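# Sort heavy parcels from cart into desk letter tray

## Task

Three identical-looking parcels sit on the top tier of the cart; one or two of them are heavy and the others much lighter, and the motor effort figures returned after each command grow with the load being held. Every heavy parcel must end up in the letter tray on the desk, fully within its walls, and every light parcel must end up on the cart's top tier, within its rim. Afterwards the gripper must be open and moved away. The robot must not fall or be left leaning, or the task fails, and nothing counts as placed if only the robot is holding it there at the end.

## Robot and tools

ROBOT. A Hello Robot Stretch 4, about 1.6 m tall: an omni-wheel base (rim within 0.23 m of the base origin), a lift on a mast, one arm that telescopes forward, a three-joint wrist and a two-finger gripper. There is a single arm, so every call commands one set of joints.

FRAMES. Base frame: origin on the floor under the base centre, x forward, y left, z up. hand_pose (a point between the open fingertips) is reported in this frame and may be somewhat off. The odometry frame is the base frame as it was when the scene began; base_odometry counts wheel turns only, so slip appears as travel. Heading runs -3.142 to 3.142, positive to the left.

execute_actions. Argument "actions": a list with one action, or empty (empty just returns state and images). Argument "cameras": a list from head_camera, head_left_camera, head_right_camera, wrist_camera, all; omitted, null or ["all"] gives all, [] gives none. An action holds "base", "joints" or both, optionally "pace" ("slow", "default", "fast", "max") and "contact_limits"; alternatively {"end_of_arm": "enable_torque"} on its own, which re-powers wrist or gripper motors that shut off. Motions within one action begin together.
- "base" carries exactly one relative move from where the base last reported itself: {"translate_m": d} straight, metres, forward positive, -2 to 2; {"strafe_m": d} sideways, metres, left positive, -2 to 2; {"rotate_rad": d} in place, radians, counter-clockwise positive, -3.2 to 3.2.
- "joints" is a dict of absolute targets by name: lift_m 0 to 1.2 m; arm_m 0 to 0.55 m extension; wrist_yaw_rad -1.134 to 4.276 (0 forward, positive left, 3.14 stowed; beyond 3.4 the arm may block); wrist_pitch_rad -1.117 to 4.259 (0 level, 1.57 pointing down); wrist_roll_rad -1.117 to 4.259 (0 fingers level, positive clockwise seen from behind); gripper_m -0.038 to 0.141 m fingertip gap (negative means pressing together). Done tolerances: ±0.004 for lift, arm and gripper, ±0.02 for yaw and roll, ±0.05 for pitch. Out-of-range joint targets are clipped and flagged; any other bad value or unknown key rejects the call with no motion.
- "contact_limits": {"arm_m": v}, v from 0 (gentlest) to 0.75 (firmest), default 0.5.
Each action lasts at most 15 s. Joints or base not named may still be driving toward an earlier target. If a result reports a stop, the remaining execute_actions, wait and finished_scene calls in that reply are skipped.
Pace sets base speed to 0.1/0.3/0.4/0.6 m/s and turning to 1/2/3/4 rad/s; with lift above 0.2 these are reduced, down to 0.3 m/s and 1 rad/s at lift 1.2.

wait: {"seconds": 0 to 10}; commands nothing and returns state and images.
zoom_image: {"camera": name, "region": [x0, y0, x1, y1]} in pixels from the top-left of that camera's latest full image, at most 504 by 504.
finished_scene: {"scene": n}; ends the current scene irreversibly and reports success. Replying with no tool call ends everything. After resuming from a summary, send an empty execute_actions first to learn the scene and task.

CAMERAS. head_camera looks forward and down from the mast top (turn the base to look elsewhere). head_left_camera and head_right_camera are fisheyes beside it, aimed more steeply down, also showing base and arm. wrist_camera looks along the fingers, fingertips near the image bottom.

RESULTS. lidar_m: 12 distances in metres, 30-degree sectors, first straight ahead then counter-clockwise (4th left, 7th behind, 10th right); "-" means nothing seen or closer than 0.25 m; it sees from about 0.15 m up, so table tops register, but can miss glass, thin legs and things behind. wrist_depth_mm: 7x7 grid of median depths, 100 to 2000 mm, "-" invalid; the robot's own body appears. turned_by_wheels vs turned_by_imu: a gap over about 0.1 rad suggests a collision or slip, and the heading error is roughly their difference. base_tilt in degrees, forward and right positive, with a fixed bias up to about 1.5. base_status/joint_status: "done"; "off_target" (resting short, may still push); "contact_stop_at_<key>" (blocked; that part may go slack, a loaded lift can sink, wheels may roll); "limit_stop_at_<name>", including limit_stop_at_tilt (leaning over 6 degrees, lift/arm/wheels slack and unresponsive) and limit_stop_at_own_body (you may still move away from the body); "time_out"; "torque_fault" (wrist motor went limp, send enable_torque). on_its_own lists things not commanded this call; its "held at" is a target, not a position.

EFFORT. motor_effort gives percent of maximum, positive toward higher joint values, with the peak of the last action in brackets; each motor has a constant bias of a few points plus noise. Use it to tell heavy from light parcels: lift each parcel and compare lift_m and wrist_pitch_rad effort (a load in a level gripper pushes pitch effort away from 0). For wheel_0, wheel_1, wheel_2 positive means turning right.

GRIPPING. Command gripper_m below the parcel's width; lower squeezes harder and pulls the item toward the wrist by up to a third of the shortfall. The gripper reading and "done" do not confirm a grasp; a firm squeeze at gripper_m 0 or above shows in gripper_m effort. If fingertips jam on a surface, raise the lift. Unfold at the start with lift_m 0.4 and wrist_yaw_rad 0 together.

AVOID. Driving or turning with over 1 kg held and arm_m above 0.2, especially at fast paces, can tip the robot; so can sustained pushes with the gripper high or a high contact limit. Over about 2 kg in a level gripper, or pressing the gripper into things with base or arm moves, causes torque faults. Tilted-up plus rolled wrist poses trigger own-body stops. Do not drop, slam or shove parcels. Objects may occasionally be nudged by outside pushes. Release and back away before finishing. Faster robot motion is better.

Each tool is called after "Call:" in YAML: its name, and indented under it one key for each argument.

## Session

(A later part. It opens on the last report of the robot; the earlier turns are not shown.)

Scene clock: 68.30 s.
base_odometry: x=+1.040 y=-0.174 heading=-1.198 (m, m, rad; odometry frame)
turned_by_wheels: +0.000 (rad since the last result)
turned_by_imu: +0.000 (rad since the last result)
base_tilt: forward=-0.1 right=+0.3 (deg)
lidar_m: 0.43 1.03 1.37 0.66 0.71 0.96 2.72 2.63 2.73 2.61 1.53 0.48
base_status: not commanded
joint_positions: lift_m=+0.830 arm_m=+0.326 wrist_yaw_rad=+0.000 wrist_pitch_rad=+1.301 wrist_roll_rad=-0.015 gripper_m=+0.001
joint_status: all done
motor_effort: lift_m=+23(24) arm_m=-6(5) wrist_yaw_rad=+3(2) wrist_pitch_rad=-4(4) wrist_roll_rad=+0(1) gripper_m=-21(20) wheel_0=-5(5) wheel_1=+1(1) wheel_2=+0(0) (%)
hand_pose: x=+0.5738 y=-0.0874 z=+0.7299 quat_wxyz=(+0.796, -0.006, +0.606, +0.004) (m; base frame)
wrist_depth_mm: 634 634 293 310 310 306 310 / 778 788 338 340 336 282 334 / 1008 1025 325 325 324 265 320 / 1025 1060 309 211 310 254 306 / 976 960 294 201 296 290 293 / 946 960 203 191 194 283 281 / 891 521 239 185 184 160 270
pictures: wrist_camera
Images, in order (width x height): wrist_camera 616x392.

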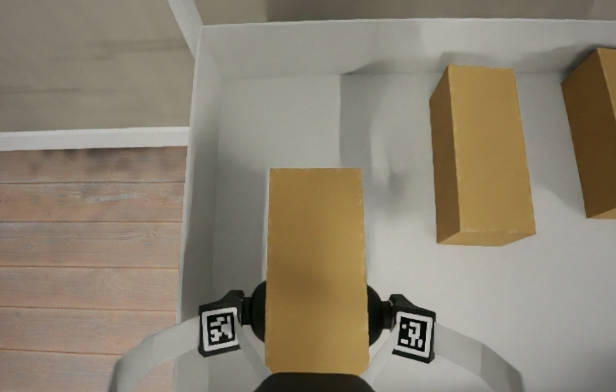

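Light. Middle it is.

Call:
execute_actions:
  actions:
    - {"joints":{"lift_m":0.797},"pace":"slow"}
  cameras: []

Call:
execute_actions:
  actions:
    - {"joints":{"gripper_m":0.075}}
  cameras: []

Call:
execute_actions:
  actions:
    - {"joints":{"lift_m":0.87}}
  cameras: []

Call:
execute_actions:
  actions:
    - {"base":{"strafe_m":-0.112},"joints":{"arm_m":0.425}}
  cameras: []

Call:
execute_actions:
  actions:
    - {"joints":{"lift_m":0.8},"pace":"slow"}
  cameras: ["wrist_camera"]

Call:
execute_actions:
  actions:
    - {"joints":{"gripper_m":-0.005}}
  cameras: []

Call:
execute_actions:
  actions:
    - {"joints":{"lift_m":1.0}}
  cameras: ["wrist_camera"]

Call:
execute_actions:
  actions:
    - {"joints":{"arm_m":0.0},"base":{"translate_m":-0.3}}
  cameras: []

Call:
execute_actions:
  actions:
    - {"base":{"rotate_rad":-2.0},"pace":"slow"}

Scene clock: 75.60 s.
base_odometry: x=+1.040 y=-0.174 heading=-1.198 (m, m, rad; odometry frame)
turned_by_wheels: +0.000 (rad since the last result)
turned_by_imu: +0.001 (rad since the last result)
base_tilt: forward=+0.0 right=+0.3 (deg)
lidar_m: 0.40 1.04 1.38 0.66 0.70 0.93 2.74 2.64 2.74 2.63 1.51 0.47
base_status: not commanded
joint_positions: lift_m=+0.797 arm_m=+0.326 wrist_yaw_rad=+0.000 wrist_pitch_rad=+1.301 wrist_roll_rad=-0.015 gripper_m=+0.001
joint_status: all done
motor_effort: lift_m=+17(23) arm_m=-6(5) wrist_yaw_rad=+2(0) wrist_pitch_rad=-3(2) wrist_roll_rad=+1(0) gripper_m=-21(20) wheel_0=-5(5) wheel_1=+1(1) wheel_2=+0(0) (%)
hand_pose: x=+0.5737 y=-0.0874 z=+0.6973 quat_wxyz=(+0.796, -0.006, +0.606, +0.004) (m; base frame)
wrist_depth_mm: 634 640 271 287 286 272 291 / 778 798 300 304 303 245 296 / 1008 1025 287 289 289 234 257 / 1008 1008 276 211 274 224 221 / 946 960 264 201 263 259 260 / 891 891 204 192 195 251 250 / 866 169 238 185 185 160 240
pictures: none
No camera images: the call's "cameras" was empty. Leave "cameras" out to get every camera's image.

Scene clock: 77.13 s.
base_odometry: x=+1.040 y=-0.174 heading=-1.198 (m, m, rad; odometry frame)
turned_by_wheels: +0.000 (rad since the last result)
turned_by_imu: +0.000 (rad since the last result)
base_tilt: forward=-0.1 right=+0.2 (deg)
lidar_m: 0.43 1.03 1.37 0.65 0.70 0.93 2.75 2.60 2.77 2.65 1.51 0.48
base_status: not commanded
joint_positions: lift_m=+0.797 arm_m=+0.326 wrist_yaw_rad=+0.000 wrist_pitch_rad=+1.301 wrist_roll_rad=-0.015 gripper_m=+0.075
joint_status: all done
motor_effort: lift_m=+18(17) arm_m=-5(5) wrist_yaw_rad=+1(1) wrist_pitch_rad=-3(7) wrist_roll_rad=-1(0) gripper_m=-3(15) wheel_0=-5(5) wheel_1=+1(1) wheel_2=+0(0) (%)
hand_pose: x=+0.5737 y=-0.0874 z=+0.6973 quat_wxyz=(+0.796, -0.006, +0.606, +0.004) (m; base frame)
wrist_depth_mm: 627 640 272 286 285 274 290 / 778 788 300 306 303 245 300 / 1008 1008 289 291 290 234 257 / 991 991 277 222 276 224 221 / 960 960 264 213 265 259 260 / 917 904 213 204 206 251 249 / 854 866 241 175 239 239 239
pictures: none
No camera images: the call's "cameras" was empty. Leave "cameras" out to get every camera's image.

Scene clock: 78.40 s.
base_odometry: x=+1.040 y=-0.174 heading=-1.198 (m, m, rad; odometry frame)
turned_by_wheels: +0.000 (rad since the last result)
turned_by_imu: +0.000 (rad since the last result)
base_tilt: forward=-0.2 right=+0.3 (deg)
lidar_m: 0.42 1.04 1.39 0.66 0.70 0.94 2.75 2.62 2.76 2.64 1.51 0.48
base_status: not commanded
joint_positions: lift_m=+0.870 arm_m=+0.326 wrist_yaw_rad=+0.000 wrist_pitch_rad=+1.301 wrist_roll_rad=-0.015 gripper_m=+0.075
joint_status: all done
motor_effort: lift_m=+22(25) arm_m=-5(5) wrist_yaw_rad=+2(2) wrist_pitch_rad=-5(4) wrist_roll_rad=+0(0) gripper_m=-2(2) wheel_0=-5(5) wheel_1=+1(1) wheel_2=+0(0) (%)
hand_pose: x=+0.5737 y=-0.0874 z=+0.7700 quat_wxyz=(+0.796, -0.006, +0.606, +0.004) (m; base frame)
wrist_depth_mm: 640 640 615 634 640 640 647 / 778 778 373 355 364 343 342 / 1008 991 373 373 364 315 349 / 1098 1060 357 355 351 298 342 / 1025 1042 340 286 336 330 334 / 960 976 213 272 219 320 319 / 946 931 306 209 307 306 306
pictures: none
No camera images: the call's "cameras" was empty. Leave "cameras" out to get every camera's image.

Scene clock: 79.93 s.
base_odometry: x=+0.935 y=-0.215 heading=-1.198 (m, m, rad; odometry frame)
turned_by_wheels: +0.000 (rad since the last result)
turned_by_imu: +0.001 (rad since the last result)
base_tilt: forward=+0.0 right=+0.2 (deg)
lidar_m: 0.42 1.00 1.37 0.77 0.82 1.11 2.74 2.58 2.66 2.51 1.53 0.47
base_status: done
joint_positions: lift_m=+0.870 arm_m=+0.424 wrist_yaw_rad=+0.000 wrist_pitch_rad=+1.301 wrist_roll_rad=-0.015 gripper_m=+0.075
joint_status: all done
motor_effort: lift_m=+22(22) arm_m=+5(7) wrist_yaw_rad=+0(1) wrist_pitch_rad=-4(4) wrist_roll_rad=+0(0) gripper_m=+0(0) wheel_0=+5(12) wheel_1=-2(7) wheel_2=+0(0) (%)
hand_pose: x=+0.6720 y=-0.0874 z=+0.7700 quat_wxyz=(+0.796, -0.006, +0.605, +0.004) (m; base frame)
wrist_depth_mm: 504 508 504 504 508 512 508 / 621 627 627 634 634 627 634 / 732 788 788 798 750 741 741 / 1008 351 349 345 345 297 340 / 661 340 340 287 336 285 330 / 291 325 213 277 220 273 317 / 286 268 306 208 303 296 304
pictures: none
No camera images: the call's "cameras" was empty. Leave "cameras" out to get every camera's image.

Scene clock: 81.40 s.
base_odometry: x=+0.935 y=-0.215 heading=-1.198 (m, m, rad; odometry frame)
turned_by_wheels: +0.000 (rad since the last result)
turned_by_imu: +0.000 (rad since the last result)
base_tilt: forward=-0.1 right=+0.2 (deg)
lidar_m: 0.42 1.02 1.39 0.78 0.81 1.11 2.73 2.56 2.67 2.52 1.51 0.47
base_status: not commanded
joint_positions: lift_m=+0.800 arm_m=+0.424 wrist_yaw_rad=+0.000 wrist_pitch_rad=+1.301 wrist_roll_rad=-0.015 gripper_m=+0.075
joint_status: all done
motor_effort: lift_m=+17(20) arm_m=+5(5) wrist_yaw_rad=+2(1) wrist_pitch_rad=-3(3) wrist_roll_rad=+0(0) gripper_m=-2(1) wheel_0=+5(5) wheel_1=-2(2) wheel_2=+0(0) (%)
hand_pose: x=+0.6720 y=-0.0874 z=+0.7004 quat_wxyz=(+0.796, -0.006, +0.605, +0.004) (m; base frame)
wrist_depth_mm: 504 504 508 504 504 512 508 / 615 627 634 609 609 597 603 / 252 255 260 264 270 253 236 / 273 283 282 228 276 252 223 / 265 270 268 216 264 250 212 / 257 258 211 208 206 244 203 / 246 200 245 176 242 239 220
pictures: wrist_camera
Images, in order (width x height): wrist_camera 616x392.

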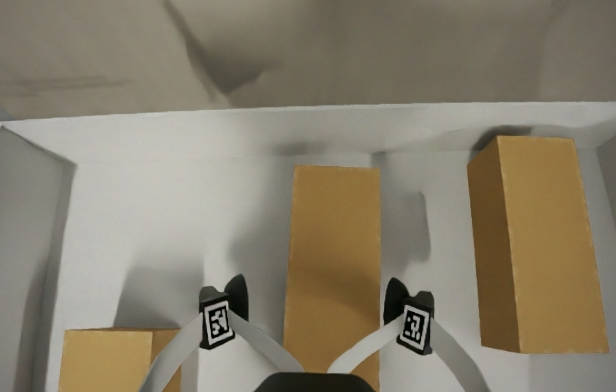

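Scene clock: 82.97 s.
base_odometry: x=+0.935 y=-0.215 heading=-1.198 (m, m, rad; odometry frame)
turned_by_wheels: +0.000 (rad since the last result)
turned_by_imu: +0.000 (rad since the last result)
base_tilt: forward=+0.0 right=+0.3 (deg)
lidar_m: 0.43 1.01 1.39 0.78 0.82 1.11 2.73 2.59 2.66 2.52 1.52 0.43
base_status: not commanded
joint_positions: lift_m=+0.800 arm_m=+0.424 wrist_yaw_rad=+0.000 wrist_pitch_rad=+1.302 wrist_roll_rad=-0.015 gripper_m=-0.004
joint_status: all done
motor_effort: lift_m=+18(18) arm_m=+5(5) wrist_yaw_rad=+3(0) wrist_pitch_rad=-7(10) wrist_roll_rad=+0(0) gripper_m=-21(24) wheel_0=+5(5) wheel_1=-2(2) wheel_2=+0(0) (%)
hand_pose: x=+0.6716 y=-0.0874 z=+0.7002 quat_wxyz=(+0.795, -0.006, +0.606, +0.004) (m; base frame)
wrist_depth_mm: 500 512 508 508 504 517 508 / 627 627 627 603 603 603 597 / 251 257 262 266 270 252 230 / 272 281 279 211 277 252 220 / 265 268 266 200 264 249 211 / 255 257 202 191 194 243 202 / 244 177 242 182 182 157 241
pictures: none
No camera images: the call's "cameras" was empty. Leave "cameras" out to get every camera's image.

Scene clock: 84.87 s.
base_odometry: x=+0.935 y=-0.215 heading=-1.198 (m, m, rad; odometry frame)
turned_by_wheels: +0.000 (rad since the last result)
turned_by_imu: +0.000 (rad since the last result)
base_tilt: forward=+0.0 right=+0.3 (deg)
lidar_m: 0.42 1.01 1.39 0.78 0.82 1.12 2.73 2.56 2.66 2.50 1.53 0.46
base_status: not commanded
joint_positions: lift_m=+1.000 arm_m=+0.424 wrist_yaw_rad=+0.000 wrist_pitch_rad=+1.302 wrist_roll_rad=-0.015 gripper_m=-0.004
joint_status: all done
motor_effort: lift_m=+23(26) arm_m=+4(5) wrist_yaw_rad=+0(1) wrist_pitch_rad=-9(9) wrist_roll_rad=+1(0) gripper_m=-24(25) wheel_0=+5(5) wheel_1=-2(2) wheel_2=+0(0) (%)
hand_pose: x=+0.6716 y=-0.0874 z=+0.8998 quat_wxyz=(+0.795, -0.006, +0.606, +0.004) (m; base frame)
wrist_depth_mm: 508 512 508 508 504 512 508 / 627 627 627 640 647 634 627 / 831 854 854 866 866 854 842 / 1205 1042 1042 211 484 462 1160 / 1160 477 469 201 459 436 1118 / 1098 455 202 191 194 433 1078 / 1042 276 377 183 181 156 1008
pictures: wrist_camera
Images, in order (width x height): wrist_camera 616x392.

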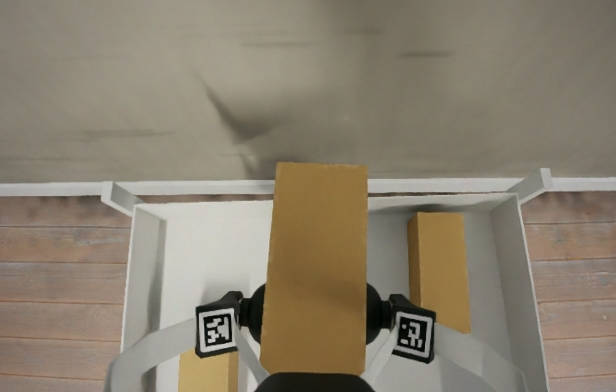

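Scene clock: 87.33 s.
base_odometry: x=+0.826 y=+0.065 heading=-1.198 (m, m, rad; odometry frame)
turned_by_wheels: -0.001 (rad since the last result)
turned_by_imu: +0.001 (rad since the last result)
base_tilt: forward=+0.0 right=+0.3 (deg)
lidar_m: 0.72 1.35 0.82 0.75 0.81 1.08 2.40 2.31 2.68 2.53 1.98 0.78
base_status: done
joint_positions: lift_m=+1.000 arm_m=+0.001 wrist_yaw_rad=+0.000 wrist_pitch_rad=+1.302 wrist_roll_rad=-0.015 gripper_m=-0.004
joint_status: all done
motor_effort: lift_m=+23(23) arm_m=-5(6) wrist_yaw_rad=+2(2) wrist_pitch_rad=-11(10) wrist_roll_rad=+0(0) gripper_m=-20(21) wheel_0=-5(12) wheel_1=-4(10) wheel_2=+2(12) (%)
hand_pose: x=+0.2483 y=-0.0874 z=+0.8998 quat_wxyz=(+0.795, -0.006, +0.606, +0.004) (m; base frame)
wrist_depth_mm: 1397 1397 1336 904 878 1308 1397 / 1308 1308 1308 1138 1118 1308 1281 / 1281 1255 1255 1255 1255 1255 1205 / 1229 1182 1182 211 1182 1160 1160 / 1138 1160 1138 202 1138 1118 1118 / 1118 1098 201 191 193 1098 1078 / 1078 603 842 183 182 156 1025
pictures: none
No camera images: the call's "cameras" was empty. Leave "cameras" out to get every camera's image.

Scene clock: 90.63 s.
base_odometry: x=+0.826 y=+0.064 heading=+3.086 (m, m, rad; odometry frame)
turned_by_wheels: -1.999 (rad since the last result)
turned_by_imu: -1.964 (rad since the last result)
base_tilt: forward=-0.1 right=+0.3 (deg)
lidar_m: 2.54 2.48 1.77 0.76 0.70 1.41 0.81 0.78 0.85 1.20 2.40 2.27
base_status: done
joint_positions: lift_m=+1.000 arm_m=+0.001 wrist_yaw_rad=+0.000 wrist_pitch_rad=+1.302 wrist_roll_rad=-0.015 gripper_m=-0.004
joint_status: not commanded
motor_effort: lift_m=+23(23) arm_m=-5(5) wrist_yaw_rad=+0(2) wrist_pitch_rad=-7(8) wrist_roll_rad=+0(0) gripper_m=-20(21) wheel_0=+7(8) wheel_1=+3(9) wheel_2=+5(11) (%)
hand_pose: x=+0.2484 y=-0.0874 z=+0.8998 quat_wxyz=(+0.795, -0.006, +0.606, +0.004) (m; base frame)
wrist_depth_mm: 1430 1397 1430 1397 1366 1366 1397 / 1366 1308 1366 1336 1308 1336 1308 / 1229 1255 1281 1255 1229 1205 1205 / 1205 1205 1182 211 1205 1205 1205 / 1118 1160 1138 200 1118 1138 1138 / 1098 1118 202 191 194 1078 1078 / 1042 603 842 183 181 156 1025
pictures: head_camera, head_left_camera, head_right_camera, wrist_camera
Images, in order (width x height): head_camera 420x560, head_left_camera 420x672, head_right_camera 420x672, wrist_camera 616x392.

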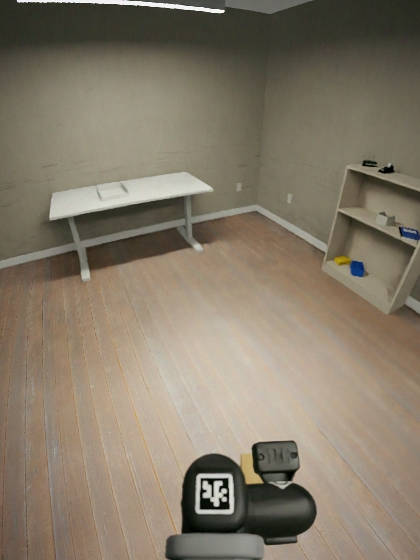

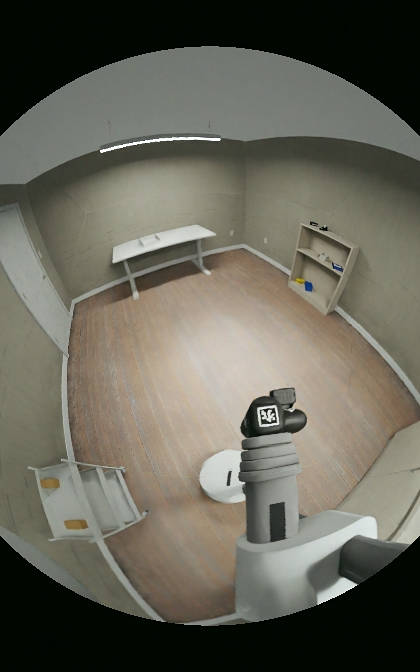

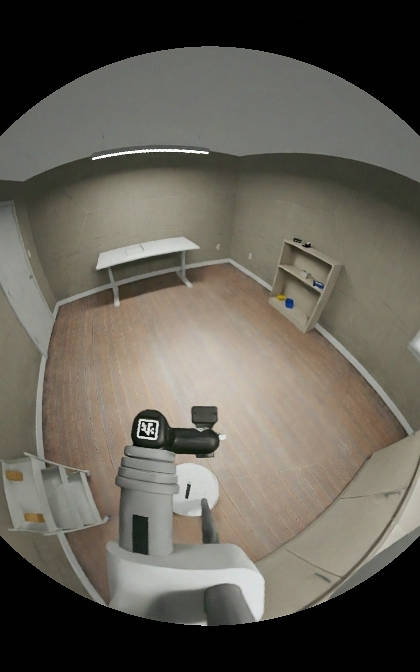

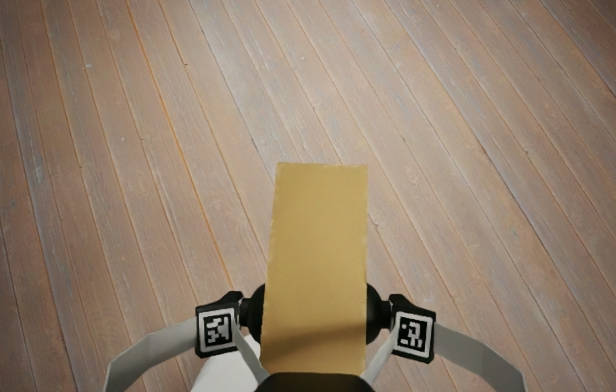

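Call:
execute_actions:
  actions:
    - {"base":{"rotate_rad":0.4},"pace":"slow"}
  cameras: []

Call:
execute_actions:
  actions:
    - {"base":{"translate_m":1.95},"joints":{"lift_m":1.1,"arm_m":0.15}}

Scene clock: 94.63 s.
base_odometry: x=+0.826 y=+0.065 heading=-2.798 (m, m, rad; odometry frame)
turned_by_wheels: +0.399 (rad since the last result)
turned_by_imu: +0.393 (rad since the last result)
base_tilt: forward=-0.1 right=+0.3 (deg)
lidar_m: 2.49 2.04 0.79 0.70 1.32 1.53 0.75 0.80 1.11 2.43 2.31 2.67
base_status: done
joint_positions: lift_m=+1.000 arm_m=+0.001 wrist_yaw_rad=+0.000 wrist_pitch_rad=+1.302 wrist_roll_rad=-0.015 gripper_m=-0.004
joint_status: not commanded
motor_effort: lift_m=+23(23) arm_m=-5(6) wrist_yaw_rad=-1(0) wrist_pitch_rad=-8(8) wrist_roll_rad=+0(0) gripper_m=-24(20) wheel_0=-6(10) wheel_1=-3(8) wheel_2=-6(8) (%)
hand_pose: x=+0.2484 y=-0.0874 z=+0.8998 quat_wxyz=(+0.795, -0.006, +0.606, +0.004) (m; base frame)
wrist_depth_mm: 1397 1397 1397 1366 1397 1366 1366 / 1366 1336 1336 1336 1255 1308 1281 / 1255 1281 1255 1255 1281 1255 1229 / 1229 1205 1205 211 1182 1182 1182 / 1138 1182 1182 202 1118 1160 1118 / 1078 1118 202 191 193 1098 1060 / 1042 597 842 182 182 156 1042
pictures: none
No camera images: the call's "cameras" was empty. Leave "cameras" out to get every camera's image.

Scene clock: 102.60 s.
base_odometry: x=-1.010 y=-0.592 heading=-2.798 (m, m, rad; odometry frame)
turned_by_wheels: +0.001 (rad since the last result)
turned_by_imu: -0.006 (rad since the last result)
base_tilt: forward=-0.1 right=+0.2 (deg)
lidar_m: 0.48 0.60 1.55 1.41 1.48 1.78 2.73 2.82 2.11 2.01 0.88 0.63
base_status: done
joint_positions: lift_m=+1.100 arm_m=+0.149 wrist_yaw_rad=+0.000 wrist_pitch_rad=+1.302 wrist_roll_rad=-0.015 gripper_m=-0.004
joint_status: all done
motor_effort: lift_m=+23(23) arm_m=+5(7) wrist_yaw_rad=+2(2) wrist_pitch_rad=-7(11) wrist_roll_rad=+0(0) gripper_m=-22(22) wheel_0=+4(8) wheel_1=+4(7) wheel_2=-1(14) (%)
hand_pose: x=+0.3966 y=-0.0874 z=+0.9998 quat_wxyz=(+0.795, -0.006, +0.606, +0.004) (m; base frame)
wrist_depth_mm: 634 634 621 615 603 609 609 / 603 597 585 574 574 591 585 / 564 564 559 559 564 554 554 / 1308 1308 1255 212 1308 1336 1281 / 1281 1281 1255 201 1229 1229 1229 / 1205 1205 202 191 195 1182 1205 / 1160 640 1118 183 182 157 1118
pictures: head_camera, head_left_camera, head_right_camera, wrist_camera
Images, in order (width x height): head_camera 420x560, head_left_camera 420x672, head_right_camera 420x672, wrist_camera 616x392.

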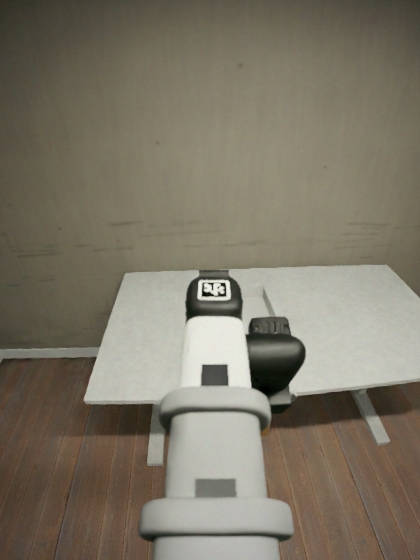

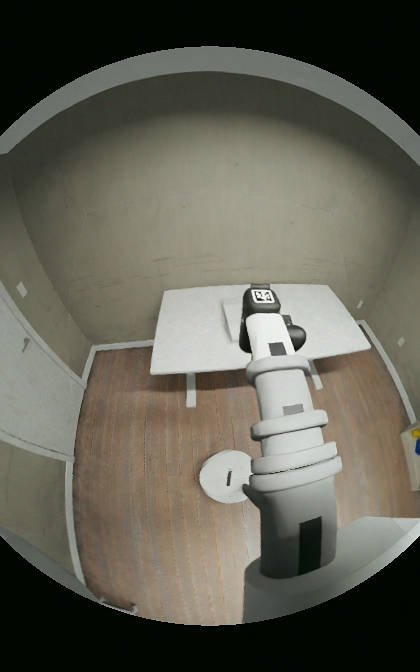

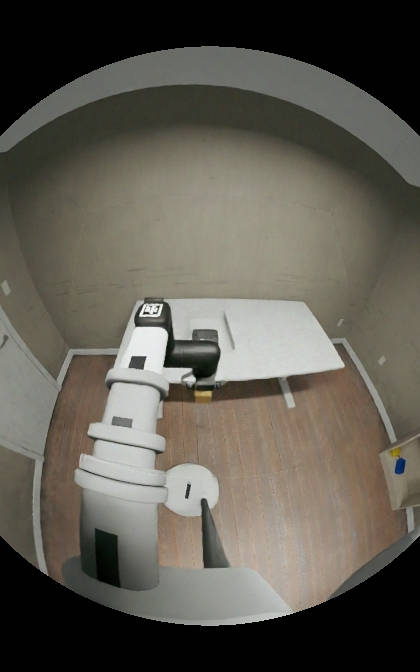

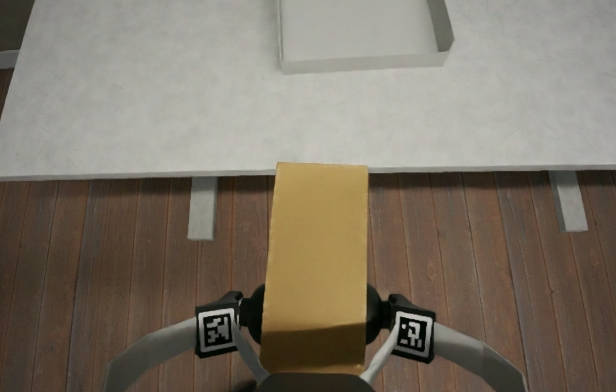

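Call:
execute_actions:
  actions:
    - {"base":{"strafe_m":-0.065},"joints":{"arm_m":0.35,"lift_m":1.02}}
  cameras: []

Call:
execute_actions:
  actions:
    - {"base":{"translate_m":0.1},"joints":{"arm_m":0.49,"lift_m":0.97},"pace":"slow"}

Scene clock: 106.47 s.
base_odometry: x=-1.031 y=-0.531 heading=-2.798 (m, m, rad; odometry frame)
turned_by_wheels: +0.000 (rad since the last result)
turned_by_imu: +0.000 (rad since the last result)
base_tilt: forward=-0.1 right=+0.3 (deg)
lidar_m: 0.57 0.57 1.60 1.46 1.55 1.81 2.76 2.77 2.05 1.90 0.86 0.64
base_status: done
joint_positions: lift_m=+1.020 arm_m=+0.349 wrist_yaw_rad=+0.000 wrist_pitch_rad=+1.302 wrist_roll_rad=-0.015 gripper_m=-0.004
joint_status: all done
motor_effort: lift_m=+19(21) arm_m=+5(5) wrist_yaw_rad=-1(2) wrist_pitch_rad=-6(10) wrist_roll_rad=+0(0) gripper_m=-21(21) wheel_0=+3(11) wheel_1=-4(13) wheel_2=+0(0) (%)
hand_pose: x=+0.5966 y=-0.0874 z=+0.9201 quat_wxyz=(+0.795, -0.006, +0.606, +0.004) (m; base frame)
wrist_depth_mm: 530 521 521 517 521 512 517 / 508 500 492 496 484 488 492 / 477 480 469 466 459 473 462 / 449 455 449 211 445 445 445 / 436 433 427 200 430 427 424 / 418 421 202 191 193 1078 1098 / 1098 603 1060 182 182 156 1042
pictures: none
No camera images: the call's "cameras" was empty. Leave "cameras" out to get every camera's image.

Scene clock: 109.13 s.
base_odometry: x=-1.125 y=-0.565 heading=-2.798 (m, m, rad; odometry frame)
turned_by_wheels: +0.000 (rad since the last result)
turned_by_imu: +0.000 (rad since the last result)
base_tilt: forward=+0.0 right=+0.3 (deg)
lidar_m: 0.47 0.49 0.65 1.47 1.56 1.89 2.85 2.91 2.04 1.92 0.74 0.52
base_status: done
joint_positions: lift_m=+0.970 arm_m=+0.489 wrist_yaw_rad=+0.000 wrist_pitch_rad=+1.302 wrist_roll_rad=-0.015 gripper_m=-0.004
joint_status: all done
motor_effort: lift_m=+19(19) arm_m=+5(6) wrist_yaw_rad=+0(1) wrist_pitch_rad=-8(9) wrist_roll_rad=+1(0) gripper_m=-27(24) wheel_0=+5(8) wheel_1=+4(9) wheel_2=-5(9) (%)
hand_pose: x=+0.7365 y=-0.0874 z=+0.8701 quat_wxyz=(+0.795, -0.006, +0.606, +0.004) (m; base frame)
wrist_depth_mm: 466 466 459 455 445 449 452 / 442 445 427 433 424 433 430 / 421 421 415 415 407 413 407 / 402 397 394 211 384 394 392 / 384 377 377 201 370 377 375 / 366 364 202 190 193 357 359 / 353 222 342 182 182 157 343
pictures: head_camera, head_left_camera, head_right_camera, wrist_camera
Images, in order (width x height): head_camera 420x560, head_left_camera 420x672, head_right_camera 420x672, wrist_camera 616x392.

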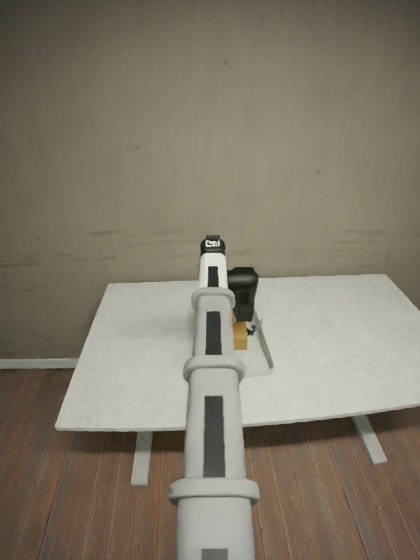

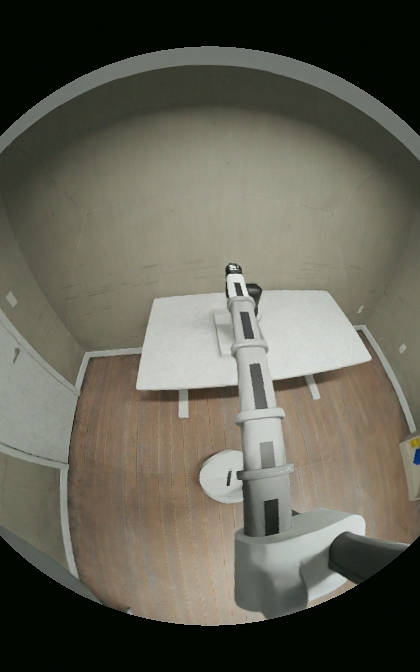

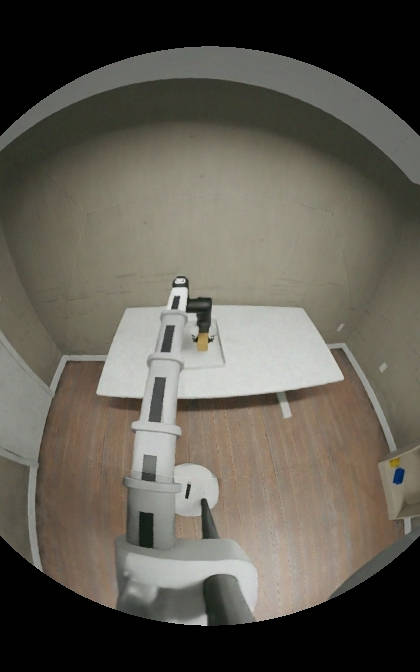

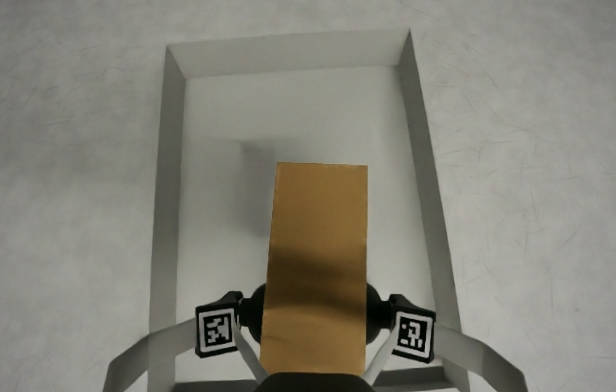

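Call:
execute_actions:
  actions:
    - {"joints":{"arm_m":0.55,"lift_m":0.95}}
  cameras: []

Call:
execute_actions:
  actions:
    - {"joints":{"lift_m":0.858},"pace":"slow"}
  cameras: ["wrist_camera"]

Call:
execute_actions:
  actions:
    - {"joints":{"gripper_m":0.08},"pace":"slow"}
  cameras: []

Call:
execute_actions:
  actions:
    - {"joints":{"lift_m":1.05},"pace":"fast"}
  cameras: ["wrist_camera"]

Call:
execute_actions:
  actions:
    - {"joints":{"arm_m":0.2},"pace":"fast"}
  cameras: ["wrist_camera"]

Scene clock: 113.23 s.
base_odometry: x=-1.125 y=-0.565 heading=-2.798 (m, m, rad; odometry frame)
turned_by_wheels: +0.000 (rad since the last result)
turned_by_imu: +0.001 (rad since the last result)
base_tilt: forward=+0.0 right=+0.3 (deg)
lidar_m: 0.46 0.48 0.62 1.49 1.57 1.87 2.85 2.92 2.04 1.94 0.74 0.53
base_status: not commanded
joint_positions: lift_m=+0.950 arm_m=+0.547 wrist_yaw_rad=+0.000 wrist_pitch_rad=+1.302 wrist_roll_rad=-0.015 gripper_m=-0.004
joint_status: all done
joint sent to its limit — the command would take arm_m past its upper limit, so that joint was sent only as far as its limit.
motor_effort: lift_m=+19(18) arm_m=+5(9) wrist_yaw_rad=-1(1) wrist_pitch_rad=-7(9) wrist_roll_rad=+0(0) gripper_m=-24(22) wheel_0=+5(5) wheel_1=+4(4) wheel_2=-5(5) (%)
hand_pose: x=+0.7944 y=-0.0874 z=+0.8501 quat_wxyz=(+0.795, -0.006, +0.606, +0.004) (m; base frame)
wrist_depth_mm: 449 442 436 436 427 430 430 / 418 415 379 384 389 410 407 / 399 394 392 392 384 387 387 / 379 373 377 211 364 370 375 / 364 355 359 201 353 355 351 / 349 338 202 190 194 338 342 / 336 219 320 182 182 157 325
pictures: none
No camera images: the call's "cameras" was empty. Leave "cameras" out to get every camera's image.

Scene clock: 114.87 s.
base_odometry: x=-1.125 y=-0.565 heading=-2.798 (m, m, rad; odometry frame)
turned_by_wheels: +0.000 (rad since the last result)
turned_by_imu: +0.000 (rad since the last result)
base_tilt: forward=+0.0 right=+0.3 (deg)
lidar_m: 0.47 0.49 0.65 1.48 1.55 1.93 2.85 2.93 2.04 1.93 0.73 0.50
base_status: not commanded
joint_positions: lift_m=+0.858 arm_m=+0.547 wrist_yaw_rad=+0.000 wrist_pitch_rad=+1.302 wrist_roll_rad=-0.015 gripper_m=-0.004
joint_status: all done
motor_effort: lift_m=+19(19) arm_m=+5(5) wrist_yaw_rad=+1(0) wrist_pitch_rad=-9(7) wrist_roll_rad=+0(1) gripper_m=-19(19) wheel_0=+5(5) wheel_1=+4(4) wheel_2=-5(5) (%)
hand_pose: x=+0.7944 y=-0.0874 z=+0.7581 quat_wxyz=(+0.795, -0.006, +0.606, +0.004) (m; base frame)
wrist_depth_mm: 329 274 287 293 297 315 319 / 310 301 304 304 303 298 303 / 296 286 290 289 290 282 289 / 279 274 278 211 272 270 276 / 265 264 264 202 260 255 263 / 221 252 202 190 194 238 251 / 209 191 240 183 182 156 239
pictures: wrist_camera
Images, in order (width x height): wrist_camera 616x392.

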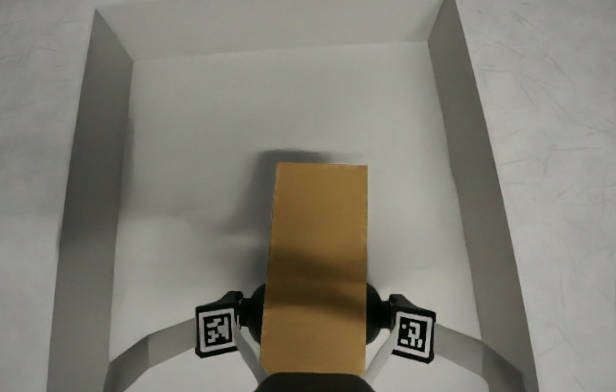

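Scene clock: 118.03 s.
base_odometry: x=-1.125 y=-0.565 heading=-2.798 (m, m, rad; odometry frame)
turned_by_wheels: +0.000 (rad since the last result)
turned_by_imu: +0.001 (rad since the last result)
base_tilt: forward=-0.1 right=+0.2 (deg)
lidar_m: 0.48 0.49 0.66 1.48 1.54 1.92 2.87 2.93 2.02 1.91 0.75 0.51
base_status: not commanded
joint_positions: lift_m=+0.858 arm_m=+0.547 wrist_yaw_rad=+0.000 wrist_pitch_rad=+1.301 wrist_roll_rad=-0.015 gripper_m=+0.080
joint_status: all done
motor_effort: lift_m=+19(19) arm_m=+5(6) wrist_yaw_rad=+2(0) wrist_pitch_rad=-5(8) wrist_roll_rad=+0(0) gripper_m=-2(25) wheel_0=+5(5) wheel_1=+4(4) wheel_2=-5(5) (%)
hand_pose: x=+0.7946 y=-0.0874 z=+0.7582 quat_wxyz=(+0.796, -0.006, +0.606, +0.004) (m; base frame)
wrist_depth_mm: 329 274 286 289 297 320 320 / 314 303 307 304 304 300 304 / 296 289 290 290 287 283 290 / 281 278 278 222 274 268 277 / 266 265 267 213 263 253 263 / 221 253 217 203 208 237 252 / 213 242 243 174 240 207 242
pictures: none
No camera images: the call's "cameras" was empty. Leave "cameras" out to get every camera's image.

Scene clock: 119.57 s.
base_odometry: x=-1.125 y=-0.565 heading=-2.798 (m, m, rad; odometry frame)
turned_by_wheels: +0.000 (rad since the last result)
turned_by_imu: +0.000 (rad since the last result)
base_tilt: forward=+0.0 right=+0.2 (deg)
lidar_m: 0.45 0.48 0.64 1.50 1.55 1.90 2.86 2.90 2.05 1.95 0.76 0.49
base_status: not commanded
joint_positions: lift_m=+1.050 arm_m=+0.547 wrist_yaw_rad=+0.000 wrist_pitch_rad=+1.301 wrist_roll_rad=-0.015 gripper_m=+0.080
joint_status: all done
motor_effort: lift_m=+21(23) arm_m=+5(5) wrist_yaw_rad=+1(1) wrist_pitch_rad=-4(5) wrist_roll_rad=+0(0) gripper_m=-4(2) wheel_0=+5(5) wheel_1=+4(4) wheel_2=-5(5) (%)
hand_pose: x=+0.7947 y=-0.0874 z=+0.9500 quat_wxyz=(+0.796, -0.006, +0.606, +0.004) (m; base frame)
wrist_depth_mm: 574 564 569 559 559 549 564 / 535 535 539 530 530 525 521 / 517 517 492 488 492 504 500 / 488 488 480 477 477 480 477 / 469 462 455 452 452 455 452 / 442 445 217 394 218 433 433 / 427 427 418 265 413 418 421
pictures: wrist_camera
Images, in order (width x height): wrist_camera 616x392.

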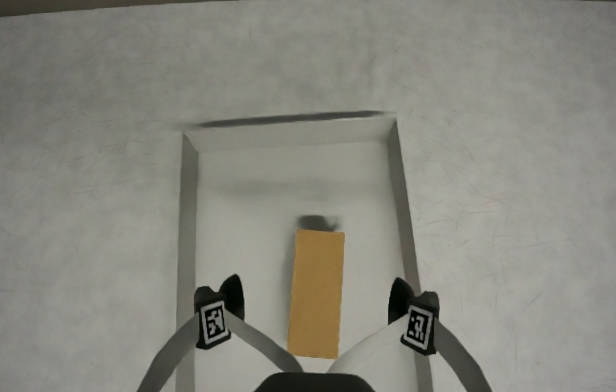

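Scene clock: 121.37 s.
base_odometry: x=-1.125 y=-0.565 heading=-2.798 (m, m, rad; odometry frame)
turned_by_wheels: +0.000 (rad since the last result)
turned_by_imu: +0.000 (rad since the last result)
base_tilt: forward=-0.1 right=+0.3 (deg)
lidar_m: 0.46 0.46 0.64 1.46 1.57 1.89 2.86 2.93 2.04 1.91 0.75 0.50
base_status: not commanded
joint_positions: lift_m=+1.050 arm_m=+0.201 wrist_yaw_rad=+0.000 wrist_pitch_rad=+1.301 wrist_roll_rad=-0.015 gripper_m=+0.080
joint_status: all done
motor_effort: lift_m=+22(21) arm_m=-5(4) wrist_yaw_rad=+0(1) wrist_pitch_rad=-5(3) wrist_roll_rad=+0(0) gripper_m=-3(2) wheel_0=+5(5) wheel_1=+4(4) wheel_2=-5(5) (%)
hand_pose: x=+0.4487 y=-0.0874 z=+0.9500 quat_wxyz=(+0.796, -0.006, +0.606, +0.004) (m; base frame)
wrist_depth_mm: 574 564 564 549 554 559 549 / 544 539 530 517 521 530 530 / 517 512 500 508 496 504 500 / 488 488 484 488 488 477 477 / 477 469 466 466 466 466 462 / 1182 1160 218 1138 216 1138 1160 / 1118 1098 1060 621 1098 1078 1078
pictures: wrist_camera
Images, in order (width x height): wrist_camera 616x392.

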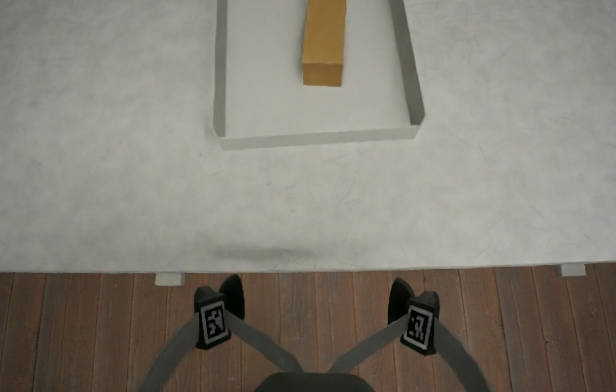

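Call:
finished_scene:
  scene: 1

The scene is finished: the task was done.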